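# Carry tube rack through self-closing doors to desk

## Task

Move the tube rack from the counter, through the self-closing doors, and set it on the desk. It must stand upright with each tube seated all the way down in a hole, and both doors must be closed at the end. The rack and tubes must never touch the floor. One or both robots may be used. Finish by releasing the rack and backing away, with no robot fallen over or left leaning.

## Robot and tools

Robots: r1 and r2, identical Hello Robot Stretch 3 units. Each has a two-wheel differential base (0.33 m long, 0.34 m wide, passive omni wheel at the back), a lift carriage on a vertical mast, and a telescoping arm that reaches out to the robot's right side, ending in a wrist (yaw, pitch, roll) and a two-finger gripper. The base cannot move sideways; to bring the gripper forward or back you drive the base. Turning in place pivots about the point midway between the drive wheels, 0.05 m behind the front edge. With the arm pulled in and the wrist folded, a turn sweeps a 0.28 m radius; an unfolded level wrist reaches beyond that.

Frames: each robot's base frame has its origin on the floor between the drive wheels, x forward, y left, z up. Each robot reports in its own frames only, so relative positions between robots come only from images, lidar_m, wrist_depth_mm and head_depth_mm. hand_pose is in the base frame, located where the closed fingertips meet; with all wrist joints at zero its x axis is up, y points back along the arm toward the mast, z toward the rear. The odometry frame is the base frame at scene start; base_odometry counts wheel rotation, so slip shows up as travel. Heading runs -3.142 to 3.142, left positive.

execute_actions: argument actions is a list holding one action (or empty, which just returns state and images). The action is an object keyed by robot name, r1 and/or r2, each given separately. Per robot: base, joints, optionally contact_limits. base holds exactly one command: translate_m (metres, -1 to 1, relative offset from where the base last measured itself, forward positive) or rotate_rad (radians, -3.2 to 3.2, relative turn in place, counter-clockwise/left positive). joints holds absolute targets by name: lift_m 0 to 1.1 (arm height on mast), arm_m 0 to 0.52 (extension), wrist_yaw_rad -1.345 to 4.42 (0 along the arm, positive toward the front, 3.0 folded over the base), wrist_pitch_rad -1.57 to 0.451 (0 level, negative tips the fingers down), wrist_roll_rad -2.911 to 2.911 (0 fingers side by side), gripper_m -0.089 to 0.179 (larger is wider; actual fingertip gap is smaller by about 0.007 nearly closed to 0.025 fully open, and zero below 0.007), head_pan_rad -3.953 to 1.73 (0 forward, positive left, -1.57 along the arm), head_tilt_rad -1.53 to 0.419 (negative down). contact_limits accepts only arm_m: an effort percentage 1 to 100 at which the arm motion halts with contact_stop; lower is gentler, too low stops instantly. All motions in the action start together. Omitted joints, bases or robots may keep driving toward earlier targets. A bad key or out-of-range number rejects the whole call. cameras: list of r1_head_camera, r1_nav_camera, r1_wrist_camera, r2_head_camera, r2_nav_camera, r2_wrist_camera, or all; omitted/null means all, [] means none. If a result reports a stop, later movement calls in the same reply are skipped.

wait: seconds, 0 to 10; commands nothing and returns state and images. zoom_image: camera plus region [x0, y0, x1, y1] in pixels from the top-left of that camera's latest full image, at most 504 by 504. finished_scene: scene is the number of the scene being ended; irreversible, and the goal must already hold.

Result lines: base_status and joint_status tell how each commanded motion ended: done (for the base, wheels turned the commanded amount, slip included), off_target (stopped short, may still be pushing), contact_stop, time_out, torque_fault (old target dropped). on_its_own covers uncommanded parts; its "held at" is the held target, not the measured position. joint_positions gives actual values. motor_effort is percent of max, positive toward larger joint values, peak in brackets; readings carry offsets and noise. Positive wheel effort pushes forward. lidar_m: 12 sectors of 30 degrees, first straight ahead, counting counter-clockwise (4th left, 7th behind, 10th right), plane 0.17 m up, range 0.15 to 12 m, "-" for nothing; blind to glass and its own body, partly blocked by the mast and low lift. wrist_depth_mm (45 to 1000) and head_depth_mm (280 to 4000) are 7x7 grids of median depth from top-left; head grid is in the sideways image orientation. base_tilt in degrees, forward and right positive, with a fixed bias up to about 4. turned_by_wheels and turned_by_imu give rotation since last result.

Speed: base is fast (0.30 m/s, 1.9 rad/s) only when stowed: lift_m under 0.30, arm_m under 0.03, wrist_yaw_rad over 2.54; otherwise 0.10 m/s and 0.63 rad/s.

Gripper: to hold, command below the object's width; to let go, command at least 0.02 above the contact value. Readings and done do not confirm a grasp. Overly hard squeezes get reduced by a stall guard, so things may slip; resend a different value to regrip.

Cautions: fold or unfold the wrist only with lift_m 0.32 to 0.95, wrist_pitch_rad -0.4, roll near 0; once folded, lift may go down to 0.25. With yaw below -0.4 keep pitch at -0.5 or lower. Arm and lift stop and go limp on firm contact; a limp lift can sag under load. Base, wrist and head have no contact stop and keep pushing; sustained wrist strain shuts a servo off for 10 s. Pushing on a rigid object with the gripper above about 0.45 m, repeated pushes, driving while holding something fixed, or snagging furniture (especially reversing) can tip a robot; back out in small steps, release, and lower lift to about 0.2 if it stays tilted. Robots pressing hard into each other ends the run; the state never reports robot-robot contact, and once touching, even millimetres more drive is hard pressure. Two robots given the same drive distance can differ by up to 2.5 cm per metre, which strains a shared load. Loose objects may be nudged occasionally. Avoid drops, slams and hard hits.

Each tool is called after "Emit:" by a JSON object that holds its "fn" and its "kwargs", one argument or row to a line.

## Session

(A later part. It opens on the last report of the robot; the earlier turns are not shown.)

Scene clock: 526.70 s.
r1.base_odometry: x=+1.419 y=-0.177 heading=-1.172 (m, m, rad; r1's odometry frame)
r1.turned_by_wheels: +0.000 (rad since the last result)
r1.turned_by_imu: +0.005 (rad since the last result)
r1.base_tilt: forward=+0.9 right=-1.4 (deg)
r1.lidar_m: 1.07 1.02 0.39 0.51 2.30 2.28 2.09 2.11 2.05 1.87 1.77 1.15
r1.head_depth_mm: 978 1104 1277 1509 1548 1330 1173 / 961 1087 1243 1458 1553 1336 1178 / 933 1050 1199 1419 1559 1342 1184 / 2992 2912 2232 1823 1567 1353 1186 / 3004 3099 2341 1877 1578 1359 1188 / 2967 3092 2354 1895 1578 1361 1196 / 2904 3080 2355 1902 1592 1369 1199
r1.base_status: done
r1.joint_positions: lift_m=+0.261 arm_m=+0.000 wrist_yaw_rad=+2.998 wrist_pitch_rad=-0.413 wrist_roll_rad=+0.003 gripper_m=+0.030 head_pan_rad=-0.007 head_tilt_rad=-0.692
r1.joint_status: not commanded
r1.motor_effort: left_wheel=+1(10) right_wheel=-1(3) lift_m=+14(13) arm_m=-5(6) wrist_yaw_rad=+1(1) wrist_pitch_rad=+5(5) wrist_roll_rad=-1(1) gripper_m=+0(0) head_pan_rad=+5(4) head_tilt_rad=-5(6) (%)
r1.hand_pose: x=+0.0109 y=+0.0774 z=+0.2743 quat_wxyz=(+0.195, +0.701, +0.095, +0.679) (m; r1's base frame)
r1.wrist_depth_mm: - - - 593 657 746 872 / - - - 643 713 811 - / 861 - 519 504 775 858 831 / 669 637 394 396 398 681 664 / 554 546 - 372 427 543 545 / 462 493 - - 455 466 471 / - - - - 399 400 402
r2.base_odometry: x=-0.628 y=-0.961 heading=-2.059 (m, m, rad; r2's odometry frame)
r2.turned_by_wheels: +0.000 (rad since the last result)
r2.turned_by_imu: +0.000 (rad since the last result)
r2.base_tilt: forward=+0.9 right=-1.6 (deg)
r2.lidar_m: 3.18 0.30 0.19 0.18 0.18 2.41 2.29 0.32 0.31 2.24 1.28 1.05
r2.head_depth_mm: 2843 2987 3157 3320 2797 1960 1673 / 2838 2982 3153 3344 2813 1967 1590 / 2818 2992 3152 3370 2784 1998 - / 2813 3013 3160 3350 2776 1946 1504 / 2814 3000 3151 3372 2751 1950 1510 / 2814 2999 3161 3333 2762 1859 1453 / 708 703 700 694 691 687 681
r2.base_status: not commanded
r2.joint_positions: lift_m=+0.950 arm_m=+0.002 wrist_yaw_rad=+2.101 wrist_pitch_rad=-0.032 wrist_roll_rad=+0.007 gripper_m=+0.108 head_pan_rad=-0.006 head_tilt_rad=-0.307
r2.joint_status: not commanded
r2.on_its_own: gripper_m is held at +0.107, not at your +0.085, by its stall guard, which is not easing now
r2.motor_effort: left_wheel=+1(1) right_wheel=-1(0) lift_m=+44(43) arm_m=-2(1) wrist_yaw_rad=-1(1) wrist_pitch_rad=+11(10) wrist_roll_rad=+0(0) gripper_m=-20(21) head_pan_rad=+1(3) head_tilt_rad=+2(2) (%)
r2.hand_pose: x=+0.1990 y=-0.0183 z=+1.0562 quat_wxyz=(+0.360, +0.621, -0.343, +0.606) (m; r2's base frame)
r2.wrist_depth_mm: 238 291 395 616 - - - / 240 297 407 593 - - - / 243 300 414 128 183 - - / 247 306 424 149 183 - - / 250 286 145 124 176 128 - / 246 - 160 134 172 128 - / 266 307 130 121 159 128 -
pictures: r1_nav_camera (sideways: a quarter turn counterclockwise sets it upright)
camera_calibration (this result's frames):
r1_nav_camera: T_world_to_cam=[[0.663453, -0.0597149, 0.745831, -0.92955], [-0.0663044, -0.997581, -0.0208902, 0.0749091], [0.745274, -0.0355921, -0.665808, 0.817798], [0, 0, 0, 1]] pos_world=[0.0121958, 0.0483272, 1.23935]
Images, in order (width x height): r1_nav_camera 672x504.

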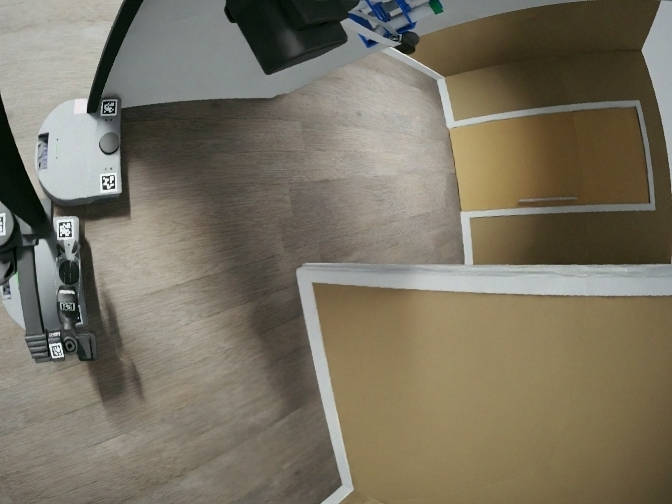

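Emit:
{"fn": "execute_actions", "kwargs": {
  "actions": [
    {"r1":{"base":{"translate_m":0.5}}}
  ],
  "cameras": []
}}

Emit:
{"fn": "execute_actions", "kwargs": {
  "actions": [
    {"r1":{"base":{"rotate_rad":0.45}}}
  ],
  "cameras": ["r1_nav_camera"]
}}

Emit:
{"fn": "execute_actions", "kwargs": {
  "actions": [
    {"r1":{"base":{"translate_m":0.4}}}
  ],
  "cameras": ["r1_nav_camera"]
}}

Scene clock: 535.40 s.
r1.base_odometry: x=+1.613 y=-0.637 heading=-1.172 (m, m, rad; r1's odometry frame)
r1.turned_by_wheels: +0.000 (rad since the last result)
r1.turned_by_imu: +0.004 (rad since the last result)
r1.base_tilt: forward=+0.6 right=-1.3 (deg)
r1.lidar_m: 0.57 2.21 0.73 0.65 0.50 2.81 2.58 2.60 1.96 1.79 0.93 0.59
r1.head_depth_mm: 492 562 647 765 930 1190 1173 / 477 536 618 734 896 1144 1182 / 531 596 673 771 911 1132 1180 / 2581 2815 2326 1879 1573 1356 1186 / 2546 2776 2338 1885 1577 1350 1191 / 2527 2757 2339 1900 1585 1361 1197 / 2474 2732 2370 1909 1586 1371 1202
r1.base_status: done
r1.joint_positions: lift_m=+0.261 arm_m=+0.000 wrist_yaw_rad=+2.998 wrist_pitch_rad=-0.413 wrist_roll_rad=+0.003 gripper_m=+0.030 head_pan_rad=-0.007 head_tilt_rad=-0.692
r1.joint_status: not commanded
r1.motor_effort: left_wheel=+1(9) right_wheel=+0(3) lift_m=+14(14) arm_m=-6(6) wrist_yaw_rad=+1(1) wrist_pitch_rad=+5(5) wrist_roll_rad=-1(1) gripper_m=-1(1) head_pan_rad=+5(4) head_tilt_rad=-5(5) (%)
r1.hand_pose: x=+0.0109 y=+0.0774 z=+0.2743 quat_wxyz=(+0.195, +0.701, +0.095, +0.679) (m; r1's base frame)
r1.wrist_depth_mm: 521 - 626 693 776 - - / 564 - 697 760 853 - - / 533 - 742 815 839 861 851 / 468 612 676 653 657 684 657 / 445 554 - 569 542 554 539 / 414 497 - - 460 472 462 / - - - - 400 398 399
r2.base_odometry: x=-0.628 y=-0.961 heading=-2.059 (m, m, rad; r2's odometry frame)
r2.turned_by_wheels: +0.000 (rad since the last result)
r2.turned_by_imu: +0.000 (rad since the last result)
r2.base_tilt: forward=+0.9 right=-1.7 (deg)
r2.lidar_m: 3.18 0.29 0.19 0.18 0.18 2.41 2.29 2.34 2.37 2.24 0.37 0.39
r2.head_depth_mm: 2834 2975 3150 3294 2777 1970 1683 / 2841 2990 3137 3359 2794 1955 1589 / 2803 2986 3154 3371 2780 2000 - / 2836 2973 3140 3364 2765 1947 1510 / 2830 2986 3164 3363 2751 1943 1500 / 2816 2976 3166 3298 2759 1864 1455 / 708 706 699 695 690 688 682
r2.base_status: not commanded
r2.joint_positions: lift_m=+0.950 arm_m=+0.002 wrist_yaw_rad=+2.101 wrist_pitch_rad=-0.032 wrist_roll_rad=+0.007 gripper_m=+0.108 head_pan_rad=-0.006 head_tilt_rad=-0.307
r2.joint_status: not commanded
r2.on_its_own: gripper_m is held at +0.107, not at your +0.085, by its stall guard, which is not easing now
r2.motor_effort: left_wheel=+1(1) right_wheel=-1(1) lift_m=+44(43) arm_m=-1(2) wrist_yaw_rad=+0(1) wrist_pitch_rad=+11(11) wrist_roll_rad=+0(0) gripper_m=-20(20) head_pan_rad=+2(3) head_tilt_rad=+2(2) (%)
r2.hand_pose: x=+0.1990 y=-0.0183 z=+1.0562 quat_wxyz=(+0.360, +0.621, -0.343, +0.606) (m; r2's base frame)
r2.wrist_depth_mm: 239 292 399 617 - - - / 240 296 405 591 - - - / 244 301 411 128 183 - - / 248 303 424 149 183 - - / 251 286 145 124 177 128 - / 246 - 161 134 172 128 - / 266 309 130 122 158 128 -
pictures: none
No camera images: the call's "cameras" was empty. Leave "cameras" out to get every camera's image.

Scene clock: 536.87 s.
r1.base_odometry: x=+1.613 y=-0.637 heading=-0.722 (m, m, rad; r1's odometry frame)
r1.turned_by_wheels: +0.450 (rad since the last result)
r1.turned_by_imu: +0.447 (rad since the last result)
r1.base_tilt: forward=+0.8 right=-1.4 (deg)
r1.lidar_m: 2.48 0.77 0.65 0.50 0.50 2.58 2.59 2.03 1.80 1.03 0.63 0.57
r1.head_depth_mm: 2462 2687 2277 1841 1544 1334 1154 / 2537 2726 2287 1851 1547 1340 1174 / 2579 2807 2303 1868 1562 1350 1184 / 2638 2851 2321 1874 1566 1344 1187 / 2690 2913 2337 1878 1579 1355 1194 / 2617 2768 2366 1886 1581 1359 1198 / 2229 2319 2299 1911 1594 1364 1203
r1.base_status: done
r1.joint_positions: lift_m=+0.261 arm_m=+0.000 wrist_yaw_rad=+2.998 wrist_pitch_rad=-0.413 wrist_roll_rad=+0.003 gripper_m=+0.030 head_pan_rad=-0.007 head_tilt_rad=-0.692
r1.joint_status: not commanded
r1.motor_effort: left_wheel=-2(9) right_wheel=+2(6) lift_m=+13(14) arm_m=-6(6) wrist_yaw_rad=+1(2) wrist_pitch_rad=+5(5) wrist_roll_rad=-1(1) gripper_m=+2(0) head_pan_rad=+4(4) head_tilt_rad=-5(5) (%)
r1.hand_pose: x=+0.0109 y=+0.0774 z=+0.2743 quat_wxyz=(+0.195, +0.701, +0.095, +0.679) (m; r1's base frame)
r1.wrist_depth_mm: - - 659 646 629 623 623 / - - 686 694 703 676 676 / 511 - 651 776 751 757 745 / 473 456 664 652 674 657 652 / 534 512 - 574 553 550 535 / 471 502 - - 461 462 465 / - - - - 401 407 408
r2.base_odometry: x=-0.628 y=-0.961 heading=-2.059 (m, m, rad; r2's odometry frame)
r2.turned_by_wheels: +0.000 (rad since the last result)
r2.turned_by_imu: +0.000 (rad since the last result)
r2.base_tilt: forward=+1.0 right=-1.7 (deg)
r2.lidar_m: 3.18 0.30 0.19 0.18 0.18 2.41 2.29 2.33 2.37 2.24 0.37 1.05
r2.head_depth_mm: 2834 3012 3135 3307 2798 1960 1679 / 2800 2974 3176 3342 2804 1960 1584 / 2820 3001 3127 3361 2770 1986 - / 2828 2971 3143 3348 2770 1950 1501 / 2813 2970 3165 3340 2743 1946 1502 / 2831 2968 3168 3328 2742 1872 1460 / 709 705 700 695 691 687 684
r2.base_status: not commanded
r2.joint_positions: lift_m=+0.950 arm_m=+0.002 wrist_yaw_rad=+2.101 wrist_pitch_rad=-0.032 wrist_roll_rad=+0.007 gripper_m=+0.108 head_pan_rad=-0.006 head_tilt_rad=-0.307
r2.joint_status: not commanded
r2.on_its_own: gripper_m is held at +0.107, not at your +0.085, by its stall guard, which is not easing now
r2.motor_effort: left_wheel=+1(1) right_wheel=-1(1) lift_m=+43(43) arm_m=-2(2) wrist_yaw_rad=-1(1) wrist_pitch_rad=+11(10) wrist_roll_rad=+0(0) gripper_m=-20(20) head_pan_rad=+2(3) head_tilt_rad=+2(2) (%)
r2.hand_pose: x=+0.1990 y=-0.0183 z=+1.0562 quat_wxyz=(+0.360, +0.621, -0.343, +0.606) (m; r2's base frame)
r2.wrist_depth_mm: 238 291 399 617 - - - / 241 296 401 603 - - - / 244 300 414 128 183 - - / 247 306 423 149 183 - - / 250 285 145 124 177 128 - / 246 - 161 134 172 128 - / 266 309 131 121 159 128 -
pictures: r1_nav_camera (sideways: a quarter turn counterclockwise sets it upright)
camera_calibration (this result's frames):
r1_nav_camera: T_world_to_cam=[[0.663559, -0.0597086, 0.745737, -0.929428], [-0.0662968, -0.997581, -0.0208818, 0.0748982], [0.74518, -0.0355837, -0.665913, 0.817936], [0, 0, 0, 1]] pos_world=[0.0121865, 0.0483273, 1.23935]
Images, in order (width x height): r1_nav_camera 672x504.

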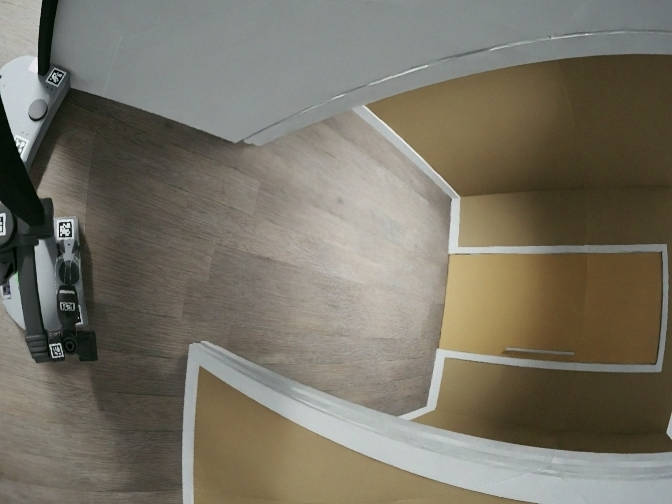

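Scene clock: 539.87 s.
r1.base_odometry: x=+1.914 y=-0.902 heading=-0.722 (m, m, rad; r1's odometry frame)
r1.turned_by_wheels: +0.000 (rad since the last result)
r1.turned_by_imu: +0.003 (rad since the last result)
r1.base_tilt: forward=+0.8 right=-1.4 (deg)
r1.lidar_m: 2.22 1.36 0.56 0.56 0.64 0.71 2.97 2.16 1.92 0.35 0.36 1.95
r1.head_depth_mm: 2159 2388 2276 1846 1543 1329 1172 / 2206 2447 2288 1855 1547 1332 1174 / 2252 2510 2311 1860 1555 1339 1181 / 2303 2582 2324 1865 1568 1352 1187 / 2359 2644 2328 1881 1570 1356 1191 / 2326 2544 2339 1897 1580 1354 1199 / 2001 2096 2165 1906 1586 1370 1199
r1.base_status: done
r1.joint_positions: lift_m=+0.261 arm_m=+0.000 wrist_yaw_rad=+2.998 wrist_pitch_rad=-0.413 wrist_roll_rad=+0.003 gripper_m=+0.030 head_pan_rad=-0.007 head_tilt_rad=-0.692
r1.joint_status: not commanded
r1.motor_effort: left_wheel=-2(6) right_wheel=+3(6) lift_m=+14(14) arm_m=-6(6) wrist_yaw_rad=+1(1) wrist_pitch_rad=+5(5) wrist_roll_rad=-1(1) gripper_m=+0(1) head_pan_rad=+4(4) head_tilt_rad=-5(4) (%)
r1.hand_pose: x=+0.0109 y=+0.0774 z=+0.2743 quat_wxyz=(+0.195, +0.701, +0.095, +0.679) (m; r1's base frame)
r1.wrist_depth_mm: 592 - 562 554 553 566 - / 644 - 610 619 604 632 - / 675 - 695 683 667 732 827 / 675 642 676 654 668 664 667 / 552 554 - 568 545 539 542 / 469 495 - - 459 464 460 / - - - - 404 404 400
r2.base_odometry: x=-0.628 y=-0.961 heading=-2.059 (m, m, rad; r2's odometry frame)
r2.turned_by_wheels: +0.000 (rad since the last result)
r2.turned_by_imu: +0.000 (rad since the last result)
r2.base_tilt: forward=+1.0 right=-1.6 (deg)
r2.lidar_m: 3.18 0.29 0.19 0.18 0.18 2.41 2.29 2.34 2.36 2.25 1.28 0.59
r2.head_depth_mm: 2801 537 3104 559 575 611 648 / 2844 2973 3129 3372 2795 1975 1592 / 2809 2977 3130 3348 2772 2003 - / 2833 2970 3134 3369 2796 1961 1508 / 2827 2975 3152 3365 2773 1940 1501 / 2821 2993 3139 3344 2741 1869 1452 / 708 705 700 694 691 686 682
r2.base_status: not commanded
r2.joint_positions: lift_m=+0.950 arm_m=+0.002 wrist_yaw_rad=+2.101 wrist_pitch_rad=-0.032 wrist_roll_rad=+0.007 gripper_m=+0.108 head_pan_rad=-0.006 head_tilt_rad=-0.307
r2.joint_status: not commanded
r2.on_its_own: gripper_m is held at +0.107, not at your +0.085, by its stall guard, which is not easing now
r2.motor_effort: left_wheel=+2(1) right_wheel=-1(0) lift_m=+44(43) arm_m=-2(1) wrist_yaw_rad=+1(0) wrist_pitch_rad=+11(11) wrist_roll_rad=+0(0) gripper_m=-21(20) head_pan_rad=+2(2) head_tilt_rad=+2(3) (%)
r2.hand_pose: x=+0.1990 y=-0.0183 z=+1.0562 quat_wxyz=(+0.360, +0.621, -0.343, +0.606) (m; r2's base frame)
r2.wrist_depth_mm: 238 293 397 618 - - - / 241 296 404 597 - - - / 245 301 418 128 183 - - / 247 306 427 149 182 - 397 / 249 285 144 124 177 128 395 / 245 - 161 135 172 128 400 / 265 308 131 121 159 128 -
pictures: r1_nav_camera (sideways: a quarter turn counterclockwise sets it upright)
camera_calibration (this result's frames):
r1_nav_camera: T_world_to_cam=[[0.663605, -0.0597087, 0.745696, -0.929375], [-0.0662978, -0.997581, -0.0208782, 0.0748934], [0.745139, -0.0355832, -0.665959, 0.817996], [0, 0, 0, 1]] pos_world=[0.0121826, 0.0483273, 1.23935]
Images, in order (width x height): r1_nav_camera 672x504.

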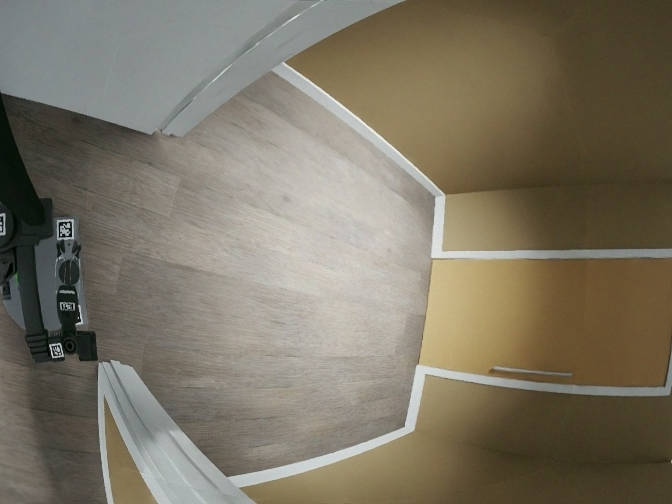

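Emit:
{"fn": "execute_actions", "kwargs": {
  "actions": [
    {"r1":{"base":{"rotate_rad":-0.14}}}
  ],
  "cameras": []
}}

Emit:
{"fn": "execute_actions", "kwargs": {
  "actions": [
    {"r1":{"base":{"translate_m":1.0}}}
  ],
  "cameras": []
}}

Emit:
{"fn": "execute_actions", "kwargs": {
  "actions": [
    {"r1":{"base":{"translate_m":0.9},"joints":{"head_tilt_rad":-0.4}},"r2":{"base":{"translate_m":0.5}}}
  ],
  "cameras": ["r1_nav_camera","r2_nav_camera"]
}}

Scene clock: 548.27 s.
r1.base_odometry: x=+1.914 y=-0.902 heading=-0.862 (m, m, rad; r1's odometry frame)
r1.turned_by_wheels: -0.140 (rad since the last result)
r1.turned_by_imu: -0.140 (rad since the last result)
r1.base_tilt: forward=+0.9 right=-1.7 (deg)
r1.lidar_m: 2.51 1.47 0.57 0.56 0.60 0.71 2.96 2.36 1.93 0.39 0.35 1.55
r1.head_depth_mm: 2169 2432 2298 1843 1542 1335 1174 / 2179 2450 2271 1851 1552 1337 1182 / 2223 2464 2315 1866 1559 1345 1182 / 2236 2496 2312 1879 1564 1343 1189 / 2255 2534 2330 1872 1576 1350 1188 / 2291 2583 2347 1899 1582 1361 1197 / 2303 2552 2363 1902 1593 1368 1202
r1.base_status: done
r1.joint_positions: lift_m=+0.261 arm_m=+0.000 wrist_yaw_rad=+2.998 wrist_pitch_rad=-0.413 wrist_roll_rad=+0.003 gripper_m=+0.030 head_pan_rad=-0.007 head_tilt_rad=-0.692
r1.joint_status: not commanded
r1.motor_effort: left_wheel=+2(8) right_wheel=-1(5) lift_m=+14(14) arm_m=-6(6) wrist_yaw_rad=+1(1) wrist_pitch_rad=+5(5) wrist_roll_rad=-1(1) gripper_m=+0(1) head_pan_rad=+4(5) head_tilt_rad=-5(5) (%)
r1.hand_pose: x=+0.0109 y=+0.0774 z=+0.2743 quat_wxyz=(+0.195, +0.701, +0.095, +0.679) (m; r1's base frame)
r1.wrist_depth_mm: 534 - 550 552 580 - - / 570 - 592 623 646 - - / 621 - 654 669 742 863 855 / 669 636 664 674 656 662 666 / 552 547 - 569 550 544 549 / 466 501 - - 466 464 460 / - - - - 407 401 403
r2.base_odometry: x=-0.628 y=-0.961 heading=-2.059 (m, m, rad; r2's odometry frame)
r2.turned_by_wheels: +0.000 (rad since the last result)
r2.turned_by_imu: +0.000 (rad since the last result)
r2.base_tilt: forward=+1.0 right=-1.7 (deg)
r2.lidar_m: 0.61 0.29 0.19 0.18 0.18 2.41 2.29 2.34 2.37 2.25 1.28 0.60
r2.head_depth_mm: 2811 501 528 556 594 640 1615 / 2816 2965 3179 3321 2793 1876 1099 / 2810 2967 3162 3342 2818 2008 - / 2834 2984 3163 3349 2767 1949 1503 / 2816 2979 3152 3330 2766 1942 1502 / 2838 3021 3158 3312 2770 1857 1450 / 708 704 700 697 690 687 682
r2.base_status: not commanded
r2.joint_positions: lift_m=+0.950 arm_m=+0.002 wrist_yaw_rad=+2.101 wrist_pitch_rad=-0.032 wrist_roll_rad=+0.007 gripper_m=+0.108 head_pan_rad=-0.006 head_tilt_rad=-0.307
r2.joint_status: not commanded
r2.on_its_own: gripper_m is held at +0.107, not at your +0.085, by its stall guard, which is not easing now
r2.motor_effort: left_wheel=+1(1) right_wheel=-1(1) lift_m=+44(44) arm_m=-1(1) wrist_yaw_rad=+0(1) wrist_pitch_rad=+10(11) wrist_roll_rad=+0(0) gripper_m=-21(20) head_pan_rad=+2(1) head_tilt_rad=+3(2) (%)
r2.hand_pose: x=+0.1990 y=-0.0183 z=+1.0562 quat_wxyz=(+0.360, +0.621, -0.343, +0.606) (m; r2's base frame)
r2.wrist_depth_mm: 238 292 396 618 - - - / 240 296 403 594 - - 395 / 245 301 412 128 183 - 419 / 247 307 422 149 182 - 411 / 250 287 145 124 176 128 435 / 248 - 160 135 172 128 - / 266 307 130 121 159 128 -
pictures: none
No camera images: the call's "cameras" was empty. Leave "cameras" out to get every camera's image.

Scene clock: 553.20 s.
r1.base_odometry: x=+2.565 y=-1.661 heading=-0.862 (m, m, rad; r1's odometry frame)
r1.turned_by_wheels: +0.000 (rad since the last result)
r1.turned_by_imu: +0.009 (rad since the last result)
r1.base_tilt: forward=+0.8 right=-1.6 (deg)
r1.lidar_m: 1.53 1.26 1.03 1.03 0.83 0.82 1.64 0.84 1.07 1.06 1.18 1.54
r1.head_depth_mm: 1307 1469 1669 1802 1547 1333 1171 / 1323 1484 1682 1837 1558 1340 1180 / 1338 1494 1710 1857 1559 1342 1180 / 1356 1521 1729 1876 1566 1356 1181 / 1368 1538 1760 1878 1574 1356 1189 / 1375 1560 1793 1891 1582 1355 1198 / 1403 1586 1824 1902 1588 1367 1198
r1.base_status: done
r1.joint_positions: lift_m=+0.261 arm_m=+0.000 wrist_yaw_rad=+2.998 wrist_pitch_rad=-0.413 wrist_roll_rad=+0.003 gripper_m=+0.030 head_pan_rad=-0.007 head_tilt_rad=-0.692
r1.joint_status: not commanded
r1.motor_effort: left_wheel=+1(10) right_wheel=-1(3) lift_m=+14(13) arm_m=-6(5) wrist_yaw_rad=+1(2) wrist_pitch_rad=+5(5) wrist_roll_rad=-1(1) gripper_m=+0(0) head_pan_rad=+4(4) head_tilt_rad=-5(5) (%)
r1.hand_pose: x=+0.0109 y=+0.0774 z=+0.2743 quat_wxyz=(+0.195, +0.701, +0.095, +0.679) (m; r1's base frame)
r1.wrist_depth_mm: 801 - 970 992 - 985 - / 830 - - - - - - / 825 - 857 855 854 830 837 / 662 638 662 669 657 656 658 / 554 560 - 572 552 542 546 / 467 503 - - 464 462 462 / - - - - 409 408 403
r2.base_odometry: x=-0.628 y=-0.961 heading=-2.059 (m, m, rad; r2's odometry frame)
r2.turned_by_wheels: +0.000 (rad since the last result)
r2.turned_by_imu: +0.000 (rad since the last result)
r2.base_tilt: forward=+1.0 right=-1.7 (deg)
r2.lidar_m: 1.55 0.30 0.19 0.18 0.18 2.41 2.29 2.34 2.37 2.25 1.28 1.05
r2.head_depth_mm: 2826 2997 3114 3283 2780 1980 1675 / 2805 3007 3193 3377 2793 1964 1588 / 2800 2977 3175 3338 2774 1751 - / 2818 2973 3130 3300 2357 1784 1507 / 2843 3003 3169 3345 2745 1946 1506 / 2823 2989 3132 3336 2764 1867 1456 / 709 705 700 695 691 686 683
r2.base_status: not commanded
r2.joint_positions: lift_m=+0.950 arm_m=+0.002 wrist_yaw_rad=+2.101 wrist_pitch_rad=-0.032 wrist_roll_rad=+0.007 gripper_m=+0.108 head_pan_rad=-0.006 head_tilt_rad=-0.307
r2.joint_status: not commanded
r2.on_its_own: gripper_m is held at +0.107, not at your +0.085, by its stall guard, which is not easing now
r2.motor_effort: left_wheel=+1(1) right_wheel=-1(0) lift_m=+44(43) arm_m=-1(2) wrist_yaw_rad=-2(1) wrist_pitch_rad=+11(11) wrist_roll_rad=+0(0) gripper_m=-20(19) head_pan_rad=+2(2) head_tilt_rad=+2(2) (%)
r2.hand_pose: x=+0.1990 y=-0.0183 z=+1.0562 quat_wxyz=(+0.360, +0.621, -0.343, +0.606) (m; r2's base frame)
r2.wrist_depth_mm: 238 292 395 617 - - - / 241 295 405 600 - - - / 244 300 412 128 183 - - / 246 306 423 149 182 - - / 251 285 145 124 177 128 - / 247 - 160 134 172 128 - / 267 308 130 121 159 128 -
pictures: none
No camera images: the call's "cameras" was empty. Leave "cameras" out to get every camera's image.

Scene clock: 559.20 s.
r1.base_odometry: x=+3.151 y=-2.344 heading=-0.862 (m, m, rad; r1's odometry frame)
r1.turned_by_wheels: +0.000 (rad since the last result)
r1.turned_by_imu: +0.007 (rad since the last result)
r1.base_tilt: forward=+0.8 right=-1.3 (deg)
r1.lidar_m: 0.65 0.71 0.86 0.86 0.96 1.54 1.70 1.49 1.24 1.23 0.78 0.65
r1.head_depth_mm: 511 549 593 644 706 784 874 / 519 557 603 655 721 798 893 / 525 564 611 666 732 815 915 / 532 573 621 677 747 832 937 / 540 582 630 690 762 850 958 / 547 591 643 701 772 851 969 / 551 590 640 704 788 885 1005
r1.base_status: done
r1.joint_positions: lift_m=+0.261 arm_m=+0.000 wrist_yaw_rad=+2.998 wrist_pitch_rad=-0.413 wrist_roll_rad=+0.003 gripper_m=+0.030 head_pan_rad=-0.007 head_tilt_rad=-0.407
r1.joint_status: all done
r1.motor_effort: left_wheel=+0(9) right_wheel=+1(6) lift_m=+13(13) arm_m=-6(6) wrist_yaw_rad=+1(2) wrist_pitch_rad=+5(5) wrist_roll_rad=-1(1) gripper_m=+0(0) head_pan_rad=+4(5) head_tilt_rad=+4(37) (%)
r1.hand_pose: x=+0.0109 y=+0.0774 z=+0.2743 quat_wxyz=(+0.195, +0.701, +0.095, +0.679) (m; r1's base frame)
r1.wrist_depth_mm: 857 - 852 860 849 859 798 / 910 - 915 900 896 928 809 / 851 - 854 839 852 828 746 / 680 639 671 662 666 673 677 / 553 550 - 575 553 551 538 / 470 499 - - 465 463 469 / - - - - 400 401 402
r2.base_odometry: x=-0.863 y=-1.402 heading=-2.059 (m, m, rad; r2's odometry frame)
r2.turned_by_wheels: +0.000 (rad since the last result)
r2.turned_by_imu: +0.002 (rad since the last result)
r2.base_tilt: forward=+1.1 right=-1.6 (deg)
r2.lidar_m: 1.95 0.39 0.23 0.20 0.20 0.23 0.42 2.85 2.34 1.74 0.70 1.60
r2.head_depth_mm: 2379 2495 2618 2806 2787 1966 1680 / 2357 2521 2631 2824 2780 1968 1594 / 2372 2500 2657 2806 2795 2004 - / 2380 2513 2661 2823 2186 1944 1504 / 2393 2497 2627 2809 2615 1941 1504 / 2367 2512 2674 2797 2749 1947 1499 / 2367 2466 2611 2657 2498 1944 1497
r2.base_status: done
r2.joint_positions: lift_m=+0.950 arm_m=+0.002 wrist_yaw_rad=+2.101 wrist_pitch_rad=-0.032 wrist_roll_rad=+0.007 gripper_m=+0.108 head_pan_rad=-0.006 head_tilt_rad=-0.307
r2.joint_status: not commanded
r2.on_its_own: gripper_m is held at +0.107, not at your +0.085, by its stall guard, which is not easing now
r2.motor_effort: left_wheel=+1(3) right_wheel=-3(4) lift_m=+44(44) arm_m=-2(1) wrist_yaw_rad=+0(0) wrist_pitch_rad=+11(10) wrist_roll_rad=+0(0) gripper_m=-21(20) head_pan_rad=+3(3) head_tilt_rad=+2(2) (%)
r2.hand_pose: x=+0.1990 y=-0.0183 z=+1.0562 quat_wxyz=(+0.360, +0.621, -0.343, +0.606) (m; r2's base frame)
r2.wrist_depth_mm: 279 351 - - - - - / 283 356 551 - - - - / 286 360 565 148 183 - - / 288 365 569 151 183 - - / 292 339 144 124 177 128 - / 285 - 160 135 171 128 - / 309 364 131 121 159 128 -
pictures: r1_nav_camera (sideways: a quarter turn counterclockwise sets it upright), r2_nav_camera (sideways: a quarter turn counterclockwise sets it upright)
camera_calibration (this result's frames):
r1_nav_camera: T_world_to_cam=[[0.427259, -0.0580387, 0.902265, -1.13208], [-0.0579234, -0.997645, -0.0367449, 0.0955098], [0.902272, -0.0365626, -0.429614, 0.509547], [0, 0, 0, 1]] pos_world=[0.0294714, 0.0482111, 1.24385]
r2_nav_camera: T_world_to_cam=[[0.291799, 0.00689767, 0.956455, -1.20964], [-0.00983799, -0.999899, 0.0102124, 0.0444303], [0.956429, -0.0123896, -0.291701, 0.333241], [0, 0, 0, 1]] pos_world=[0.0346859, 0.0568982, 1.25372]
Images, in order (width x height): r1_nav_camera 672x504, r2_nav_camera 672x504.

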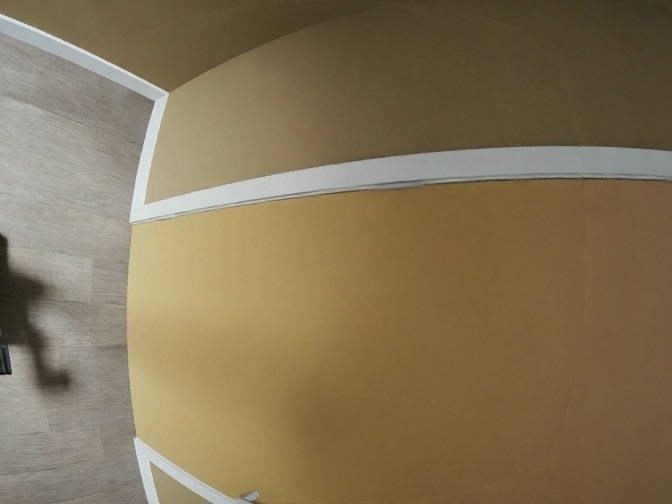

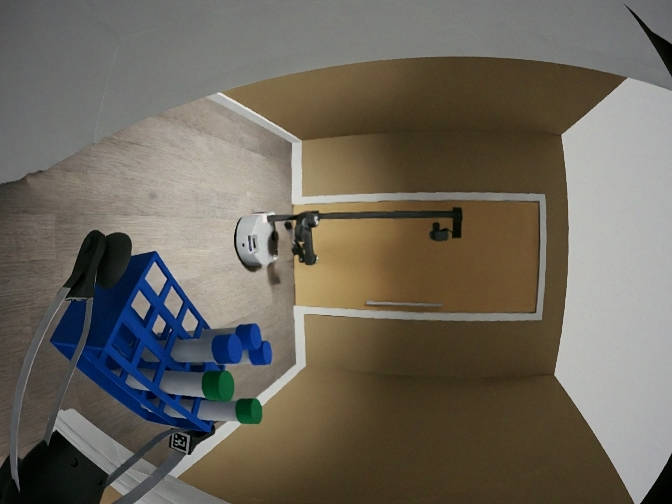

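Emit:
{"fn": "execute_actions", "kwargs": {
  "actions": [
    {"r1":{"base":{"rotate_rad":-0.18},"joints":{"lift_m":0.72,"head_pan_rad":-0.6,"head_tilt_rad":-0.5}},"r2":{"base":{"translate_m":0.7}}}
  ],
  "cameras": []
}}

Emit:
{"fn": "execute_actions", "kwargs": {
  "actions": [
    {"r1":{"joints":{"wrist_yaw_rad":1.57,"gripper_m":0.12}}}
  ],
  "cameras": []
}}

Emit:
{"fn": "execute_actions", "kwargs": {
  "actions": [
    {"r1":{"joints":{"wrist_pitch_rad":0,"arm_m":0.52}}}
  ],
  "cameras": ["r1_wrist_camera","r2_nav_camera"]
}}

Scene clock: 573.20 s.
r1.base_odometry: x=+3.151 y=-2.344 heading=-1.042 (m, m, rad; r1's odometry frame)
r1.turned_by_wheels: -0.180 (rad since the last result)
r1.turned_by_imu: -0.182 (rad since the last result)
r1.base_tilt: forward=+0.8 right=-1.5 (deg)
r1.lidar_m: 0.65 0.67 0.89 0.86 0.90 1.23 1.32 1.70 1.27 1.23 0.91 0.67
r1.head_depth_mm: 809 896 1006 1141 1325 1461 1291 / 730 796 898 1008 1156 1346 1293 / 700 765 841 923 1056 1204 1284 / 656 712 778 855 957 1080 1230 / 617 665 722 792 873 977 1106 / 582 625 677 735 806 893 1000 / 551 589 634 686 749 820 912
r1.base_status: done
r1.joint_positions: lift_m=+0.719 arm_m=+0.000 wrist_yaw_rad=+2.998 wrist_pitch_rad=-0.413 wrist_roll_rad=+0.003 gripper_m=+0.030 head_pan_rad=-0.593 head_tilt_rad=-0.494
r1.joint_status: all done
r1.motor_effort: left_wheel=+2(9) right_wheel=-1(6) lift_m=+40(42) arm_m=-6(6) wrist_yaw_rad=+1(1) wrist_pitch_rad=+5(5) wrist_roll_rad=-1(1) gripper_m=+0(0) head_pan_rad=-5(48) head_tilt_rad=-5(19) (%)
r1.hand_pose: x=+0.0109 y=+0.0774 z=+0.7331 quat_wxyz=(+0.195, +0.701, +0.095, +0.679) (m; r1's base frame)
r1.wrist_depth_mm: 757 - 814 841 890 904 669 / 829 - 904 939 968 951 674 / 888 - - - - 938 716 / 969 - - - - - 686 / - - - - - 987 703 / - - - - - 963 695 / 887 880 880 880 872 899 722
r2.base_odometry: x=-1.191 y=-2.020 heading=-2.059 (m, m, rad; r2's odometry frame)
r2.turned_by_wheels: +0.000 (rad since the last result)
r2.turned_by_imu: +0.002 (rad since the last result)
r2.base_tilt: forward=+1.0 right=-1.6 (deg)
r2.lidar_m: 1.28 1.40 0.99 0.94 0.42 0.32 0.30 0.31 0.41 0.73 1.18 1.56
r2.head_depth_mm: 1735 1835 1937 2056 2183 1967 - / 1737 1830 1942 2058 2207 1949 1591 / 1751 1842 1951 2052 2208 2008 - / 1743 1834 1951 2020 2197 1965 1386 / 1756 1816 1938 2016 2168 1570 1382 / 1748 1836 1952 2048 2209 1952 1499 / 1742 1850 1943 2082 2209 1939 1495
r2.base_status: done
r2.joint_positions: lift_m=+0.950 arm_m=+0.002 wrist_yaw_rad=+2.101 wrist_pitch_rad=-0.032 wrist_roll_rad=+0.007 gripper_m=+0.108 head_pan_rad=-0.006 head_tilt_rad=-0.307
r2.joint_status: not commanded
r2.on_its_own: gripper_m is held at +0.107, not at your +0.085, by its stall guard, which is not easing now
r2.motor_effort: left_wheel=+0(6) right_wheel=+0(20) lift_m=+44(44) arm_m=-1(2) wrist_yaw_rad=-1(1) wrist_pitch_rad=+11(11) wrist_roll_rad=+0(0) gripper_m=-20(20) head_pan_rad=+3(1) head_tilt_rad=+2(3) (%)
r2.hand_pose: x=+0.1990 y=-0.0183 z=+1.0562 quat_wxyz=(+0.360, +0.621, -0.343, +0.606) (m; r2's base frame)
r2.wrist_depth_mm: 820 - - - - - - / 839 - - - - - - / 838 - - 150 183 - - / 849 - - 150 183 - - / 867 - 145 125 177 128 - / 853 - 161 134 171 128 - / 873 - 130 121 159 128 -
pictures: none
No camera images: the call's "cameras" was empty. Leave "cameras" out to get every camera's image.

Scene clock: 574.93 s.
r1.base_odometry: x=+3.151 y=-2.344 heading=-1.042 (m, m, rad; r1's odometry frame)
r1.turned_by_wheels: +0.000 (rad since the last result)
r1.turned_by_imu: +0.000 (rad since the last result)
r1.base_tilt: forward=+0.8 right=-1.5 (deg)
r1.lidar_m: 0.65 0.68 0.89 0.86 0.90 1.23 1.32 1.70 1.27 1.22 0.91 0.67
r1.head_depth_mm: 808 896 1005 1142 1320 1458 1287 / 729 796 899 1009 1159 1357 1293 / 701 766 842 927 1056 1205 1284 / 656 711 778 858 955 1084 1228 / 617 666 722 791 879 978 1108 / 583 625 675 735 807 891 999 / 551 588 633 686 748 823 910
r1.base_status: not commanded
r1.joint_positions: lift_m=+0.719 arm_m=+0.000 wrist_yaw_rad=+1.573 wrist_pitch_rad=-0.413 wrist_roll_rad=+0.003 gripper_m=+0.120 head_pan_rad=-0.593 head_tilt_rad=-0.494
r1.joint_status: all done
r1.motor_effort: left_wheel=+2(2) right_wheel=-1(2) lift_m=+39(39) arm_m=-6(6) wrist_yaw_rad=-3(4) wrist_pitch_rad=+5(5) wrist_roll_rad=-1(1) gripper_m=+0(82) head_pan_rad=-5(5) head_tilt_rad=-4(5) (%)
r1.hand_pose: x=+0.2036 y=-0.1449 z=+0.7331 quat_wxyz=(+0.591, +0.593, -0.387, +0.386) (m; r1's base frame)
r1.wrist_depth_mm: 519 520 526 523 526 538 526 / 546 571 573 573 573 577 583 / 608 615 625 630 651 638 640 / 694 699 705 718 722 737 719 / 770 764 797 815 811 790 836 / 906 - 928 934 938 906 921 / 905 917 891 897 864 870 868
r2.base_odometry: x=-1.191 y=-2.020 heading=-2.059 (m, m, rad; r2's odometry frame)
r2.turned_by_wheels: +0.000 (rad since the last result)
r2.turned_by_imu: +0.000 (rad since the last result)
r2.base_tilt: forward=+1.0 right=-1.6 (deg)
r2.lidar_m: 1.29 1.40 0.99 0.94 0.42 0.32 0.30 0.31 0.41 0.73 1.18 1.56
r2.head_depth_mm: 1743 1843 1946 2061 2191 1964 - / 1747 1842 1947 2062 2199 1964 1594 / 1745 1848 1941 2056 2202 2005 - / 1745 1837 1955 2032 2199 1960 1387 / 1749 1815 1934 2016 2149 1572 1385 / 1750 1824 1949 2060 2203 1941 1498 / 1753 1851 1957 2064 2192 1943 1496
r2.base_status: not commanded
r2.joint_positions: lift_m=+0.950 arm_m=+0.002 wrist_yaw_rad=+2.101 wrist_pitch_rad=-0.032 wrist_roll_rad=+0.007 gripper_m=+0.108 head_pan_rad=-0.006 head_tilt_rad=-0.307
r2.joint_status: not commanded
r2.on_its_own: gripper_m is held at +0.107, not at your +0.085, by its stall guard, which is not easing now
r2.motor_effort: left_wheel=+0(0) right_wheel=+0(1) lift_m=+43(44) arm_m=-2(2) wrist_yaw_rad=+0(1) wrist_pitch_rad=+11(11) wrist_roll_rad=+0(0) gripper_m=-20(20) head_pan_rad=+3(2) head_tilt_rad=+2(2) (%)
r2.hand_pose: x=+0.1990 y=-0.0183 z=+1.0562 quat_wxyz=(+0.360, +0.621, -0.343, +0.606) (m; r2's base frame)
r2.wrist_depth_mm: 810 - - - - - - / 825 - - - - - - / 830 - - 150 182 - - / 856 - - 150 182 - - / 857 - 144 124 177 128 - / 841 - 161 134 171 128 - / 877 - 131 122 159 128 -
pictures: none
No camera images: the call's "cameras" was empty. Leave "cameras" out to get every camera's image.

Scene clock: 579.93 s.
r1.base_odometry: x=+3.151 y=-2.344 heading=-1.042 (m, m, rad; r1's odometry frame)
r1.turned_by_wheels: +0.000 (rad since the last result)
r1.turned_by_imu: -0.001 (rad since the last result)
r1.base_tilt: forward=+0.8 right=-1.5 (deg)
r1.lidar_m: 0.65 0.67 0.89 0.86 0.90 1.24 1.32 1.70 1.27 1.23 0.91 0.67
r1.head_depth_mm: 809 894 1005 1142 1330 1455 1290 / 729 798 900 1007 1162 1352 1292 / 700 766 841 925 1057 1206 1283 / 654 711 777 858 959 1078 1225 / 616 664 722 792 878 979 1107 / 582 625 674 736 806 893 999 / 552 588 634 686 748 820 913
r1.base_status: not commanded
r1.joint_positions: lift_m=+0.719 arm_m=+0.519 wrist_yaw_rad=+1.571 wrist_pitch_rad=-0.024 wrist_roll_rad=+0.003 gripper_m=+0.120 head_pan_rad=-0.593 head_tilt_rad=-0.494
r1.joint_status: all done
r1.motor_effort: left_wheel=+2(2) right_wheel=-2(1) lift_m=+39(39) arm_m=+4(5) wrist_yaw_rad=-1(3) wrist_pitch_rad=+9(10) wrist_roll_rad=-1(1) gripper_m=+0(1) head_pan_rad=-5(5) head_tilt_rad=-4(4) (%)
r1.hand_pose: x=+0.2342 y=-0.6638 z=+0.8280 quat_wxyz=(+0.506, +0.507, -0.494, +0.493) (m; r1's base frame)
r1.wrist_depth_mm: 521 516 516 514 527 523 534 / 536 527 531 541 540 550 553 / 553 565 557 556 575 567 581 / 579 579 586 578 589 599 605 / 596 602 604 607 616 613 610 / 621 - 625 634 640 639 644 / 649 656 660 661 670 658 643
r2.base_odometry: x=-1.191 y=-2.020 heading=-2.059 (m, m, rad; r2's odometry frame)
r2.turned_by_wheels: +0.000 (rad since the last result)
r2.turned_by_imu: +0.000 (rad since the last result)
r2.base_tilt: forward=+1.0 right=-1.8 (deg)
r2.lidar_m: 1.28 1.40 0.99 0.94 0.42 0.32 0.30 0.31 0.41 0.73 1.18 1.56
r2.head_depth_mm: 1743 1843 1932 2026 2192 1965 - / 1748 1833 1951 2051 2191 1970 1601 / 1739 1841 1955 2040 2201 1998 - / 1750 1840 1941 2046 2200 1945 1380 / 1751 1825 1931 2011 2162 1581 1387 / 1756 1827 1961 2054 2214 1937 1496 / 1753 1841 1950 2080 2209 1933 1496
r2.base_status: not commanded
r2.joint_positions: lift_m=+0.950 arm_m=+0.002 wrist_yaw_rad=+2.101 wrist_pitch_rad=-0.032 wrist_roll_rad=+0.007 gripper_m=+0.108 head_pan_rad=-0.006 head_tilt_rad=-0.307
r2.joint_status: not commanded
r2.on_its_own: gripper_m is held at +0.107, not at your +0.085, by its stall guard, which is not easing now
r2.motor_effort: left_wheel=+0(0) right_wheel=+0(0) lift_m=+43(43) arm_m=-2(1) wrist_yaw_rad=+0(0) wrist_pitch_rad=+11(11) wrist_roll_rad=+0(0) gripper_m=-20(20) head_pan_rad=+3(1) head_tilt_rad=+2(2) (%)
r2.hand_pose: x=+0.1990 y=-0.0183 z=+1.0562 quat_wxyz=(+0.360, +0.621, -0.343, +0.606) (m; r2's base frame)
r2.wrist_depth_mm: 816 - - - - - - / 820 - - - - - - / 858 - - 150 183 - - / 838 - - 149 182 - - / 863 - 145 124 177 128 - / 851 - 161 135 171 128 - / 871 - 131 122 159 128 -
pictures: r1_wrist_camera, r2_nav_camera (sideways: a quarter turn counterclockwise sets it upright)
camera_calibration (this result's frames):
r1_wrist_camera: T_world_to_cam=[[-0.0337725, -0.998829, -0.0346549, -0.629397], [-0.250839, 0.042036, -0.967116, 0.91184], [0.967439, -0.0239691, -0.251965, 0.129115], [0, 0, 0, 1]] pos_world=[0.0825584, -0.663895, 0.892576]
r2_nav_camera: T_world_to_cam=[[0.291801, 0.0068994, 0.956454, -1.20964], [-0.00983199, -0.9999, 0.0102124, 0.0444302], [0.956428, -0.0123838, -0.291704, 0.333245], [0, 0, 0, 1]] pos_world=[0.0346854, 0.0568984, 1.25372]
Images, in order (width x height): r1_wrist_camera 644x364, r2_nav_camera 672x504.

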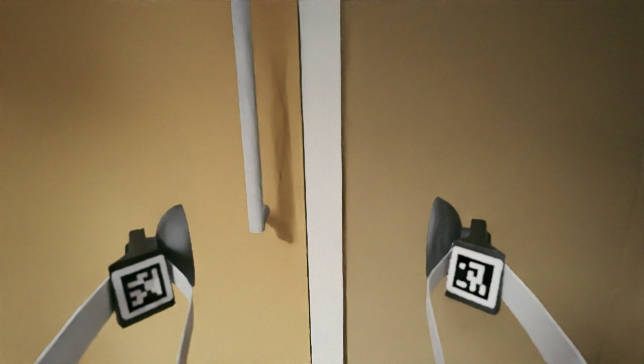

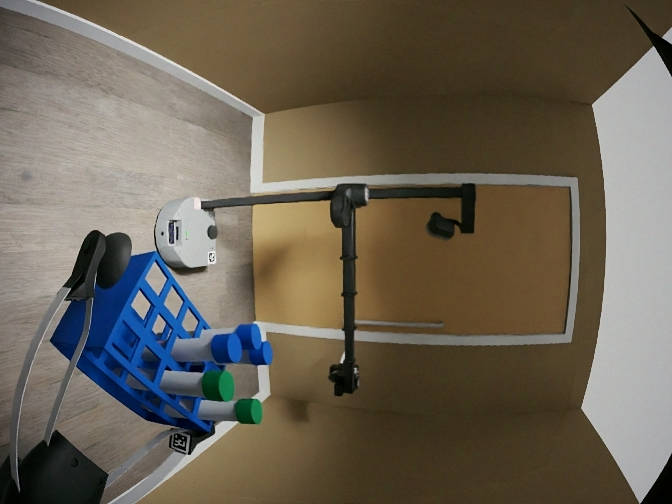

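Emit:
{"fn": "execute_actions", "kwargs": {
  "actions": [
    {"r1":{"joints":{"arm_m":0.42,"lift_m":0.78},"base":{"translate_m":0.35}}}
  ],
  "cameras": ["r1_wrist_camera","r1_head_camera","r2_head_camera"]
}}

Scene clock: 591.87 s.
r1.base_odometry: x=+3.327 y=-2.646 heading=-1.042 (m, m, rad; r1's odometry frame)
r1.turned_by_wheels: +0.000 (rad since the last result)
r1.turned_by_imu: +0.000 (rad since the last result)
r1.base_tilt: forward=+0.7 right=-1.5 (deg)
r1.lidar_m: 0.30 0.31 0.41 0.86 0.89 1.23 1.67 1.73 1.28 1.11 0.42 0.31
r1.head_depth_mm: 344 381 427 486 563 669 824 / 319 350 389 437 500 581 695 / 297 324 357 397 448 514 601 / 285 302 330 365 406 460 527 / - 286 307 336 372 416 471 / - - 289 312 342 380 425 / - - - 292 318 349 387
r1.base_status: done
r1.joint_positions: lift_m=+0.779 arm_m=+0.420 wrist_yaw_rad=+1.571 wrist_pitch_rad=-0.023 wrist_roll_rad=+0.003 gripper_m=+0.120 head_pan_rad=-0.593 head_tilt_rad=-0.494
r1.joint_status: all done
r1.motor_effort: left_wheel=+1(5) right_wheel=-1(2) lift_m=+40(40) arm_m=-6(7) wrist_yaw_rad=+0(1) wrist_pitch_rad=+9(9) wrist_roll_rad=-1(1) gripper_m=+0(1) head_pan_rad=-5(5) head_tilt_rad=-4(4) (%)
r1.hand_pose: x=+0.2343 y=-0.5654 z=+0.8881 quat_wxyz=(+0.505, +0.506, -0.495, +0.493) (m; r1's base frame)
r1.wrist_depth_mm: 195 195 196 132 198 186 199 / 201 202 205 137 205 192 207 / 209 209 211 143 212 200 214 / 218 217 219 148 220 207 223 / 225 224 228 155 230 217 231 / 235 - 239 162 239 229 240 / 245 248 247 170 250 235 253
r2.base_odometry: x=-1.191 y=-2.020 heading=-2.059 (m, m, rad; r2's odometry frame)
r2.turned_by_wheels: +0.000 (rad since the last result)
r2.turned_by_imu: -0.001 (rad since the last result)
r2.base_tilt: forward=+1.0 right=-1.6 (deg)
r2.lidar_m: 1.63 1.40 0.99 0.94 0.42 0.32 0.30 0.31 0.41 0.73 1.18 1.57
r2.head_depth_mm: 1731 1839 1947 2063 2195 1968 - / 1746 1839 1948 2067 2201 1962 1588 / 1742 1847 1945 2082 2194 1996 - / 1744 1835 1947 2060 2209 1785 1501 / 1744 1836 1939 2035 2189 1781 1504 / 1753 1843 1944 2079 2203 1937 1501 / 1752 1836 1954 2078 2204 1930 1499
r2.base_status: not commanded
r2.joint_positions: lift_m=+0.950 arm_m=+0.002 wrist_yaw_rad=+2.101 wrist_pitch_rad=-0.032 wrist_roll_rad=+0.007 gripper_m=+0.108 head_pan_rad=-0.006 head_tilt_rad=-0.307
r2.joint_status: not commanded
r2.on_its_own: gripper_m is held at +0.107, not at your +0.085, by its stall guard, which is not easing now
r2.motor_effort: left_wheel=+0(0) right_wheel=+0(0) lift_m=+44(43) arm_m=-1(1) wrist_yaw_rad=+0(1) wrist_pitch_rad=+11(11) wrist_roll_rad=+0(0) gripper_m=-20(20) head_pan_rad=+2(3) head_tilt_rad=+2(2) (%)
r2.hand_pose: x=+0.1990 y=-0.0183 z=+1.0562 quat_wxyz=(+0.360, +0.621, -0.343, +0.606) (m; r2's base frame)
r2.wrist_depth_mm: 816 - - - - - - / 829 - - - - - - / 844 - - 150 183 - - / 857 - - 150 183 - - / 863 - 145 125 176 128 - / 845 - 161 135 172 128 - / 878 - 131 122 159 128 -
pictures: r1_head_camera (sideways: a quarter turn clockwise sets it upright), r1_wrist_camera, r2_head_camera (sideways: a quarter turn clockwise sets it upright)
camera_calibration (this result's frames):
r1_head_camera: T_world_to_cam=[[-0.398987, 0.305852, -0.864444, 1.14843], [0.564273, 0.824989, 0.0314501, -0.0437007], [0.722776, -0.475234, -0.501744, 0.607817], [0, 0, 0, 1]] pos_world=[0.0435537, -0.0263425, 1.2991]
r1_wrist_camera: T_world_to_cam=[[-0.0337538, -0.998829, -0.0346724, -0.52905], [-0.250335, 0.0420357, -0.967246, 0.965861], [0.967571, -0.0239685, -0.25146, 0.14613], [0, 0, 0, 1]] pos_world=[0.0825405, -0.565529, 0.952628]
r2_head_camera: T_world_to_cam=[[-0.253209, -0.023925, -0.967116, 1.28], [-0.0562512, 0.998367, -0.00997053, 0.0186596], [0.965775, 0.0518768, -0.254141, 0.285791], [0, 0, 0, 1]] pos_world=[0.0491471, -0.00283104, 1.31072]
Images, in order (width x height): r1_head_camera 896x504, r1_wrist_camera 644x364, r2_head_camera 896x504.

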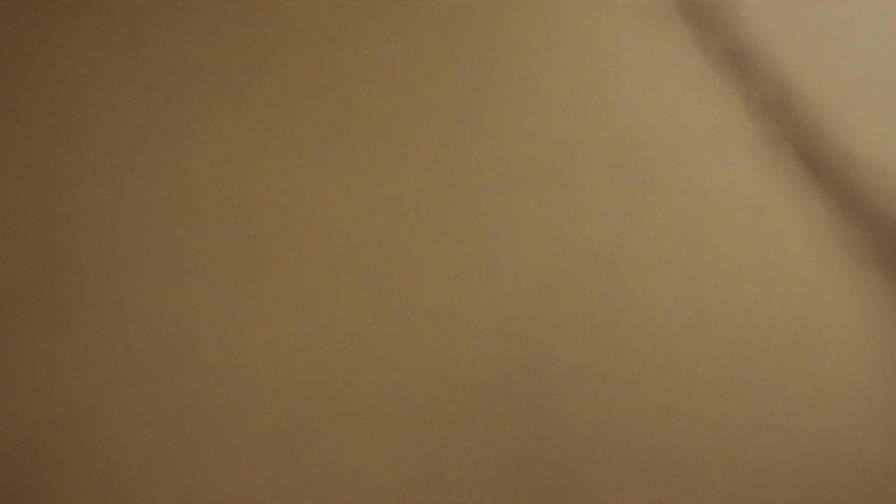

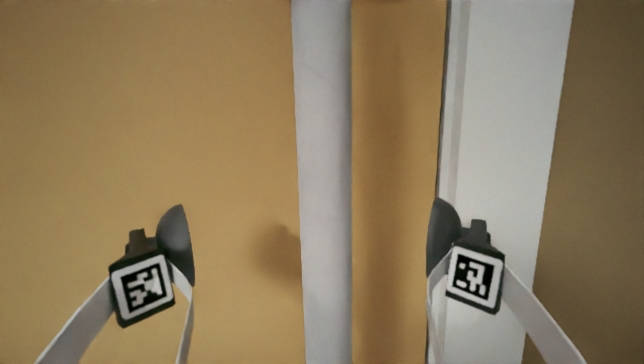

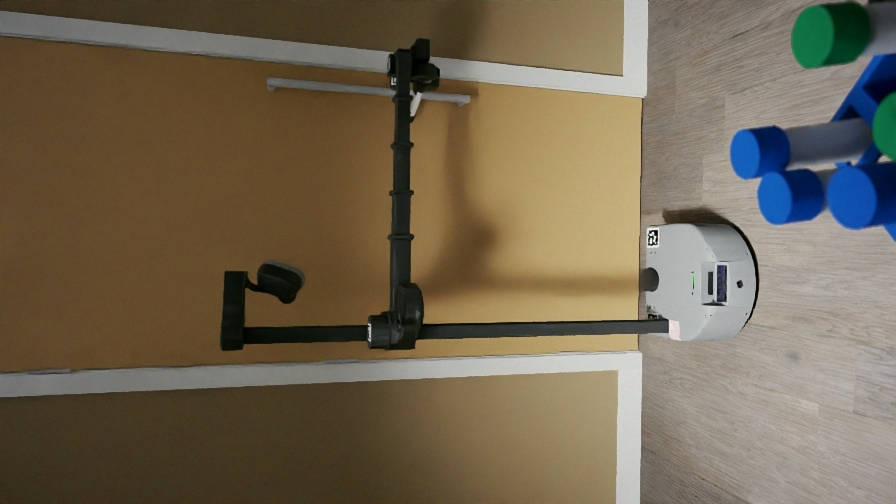

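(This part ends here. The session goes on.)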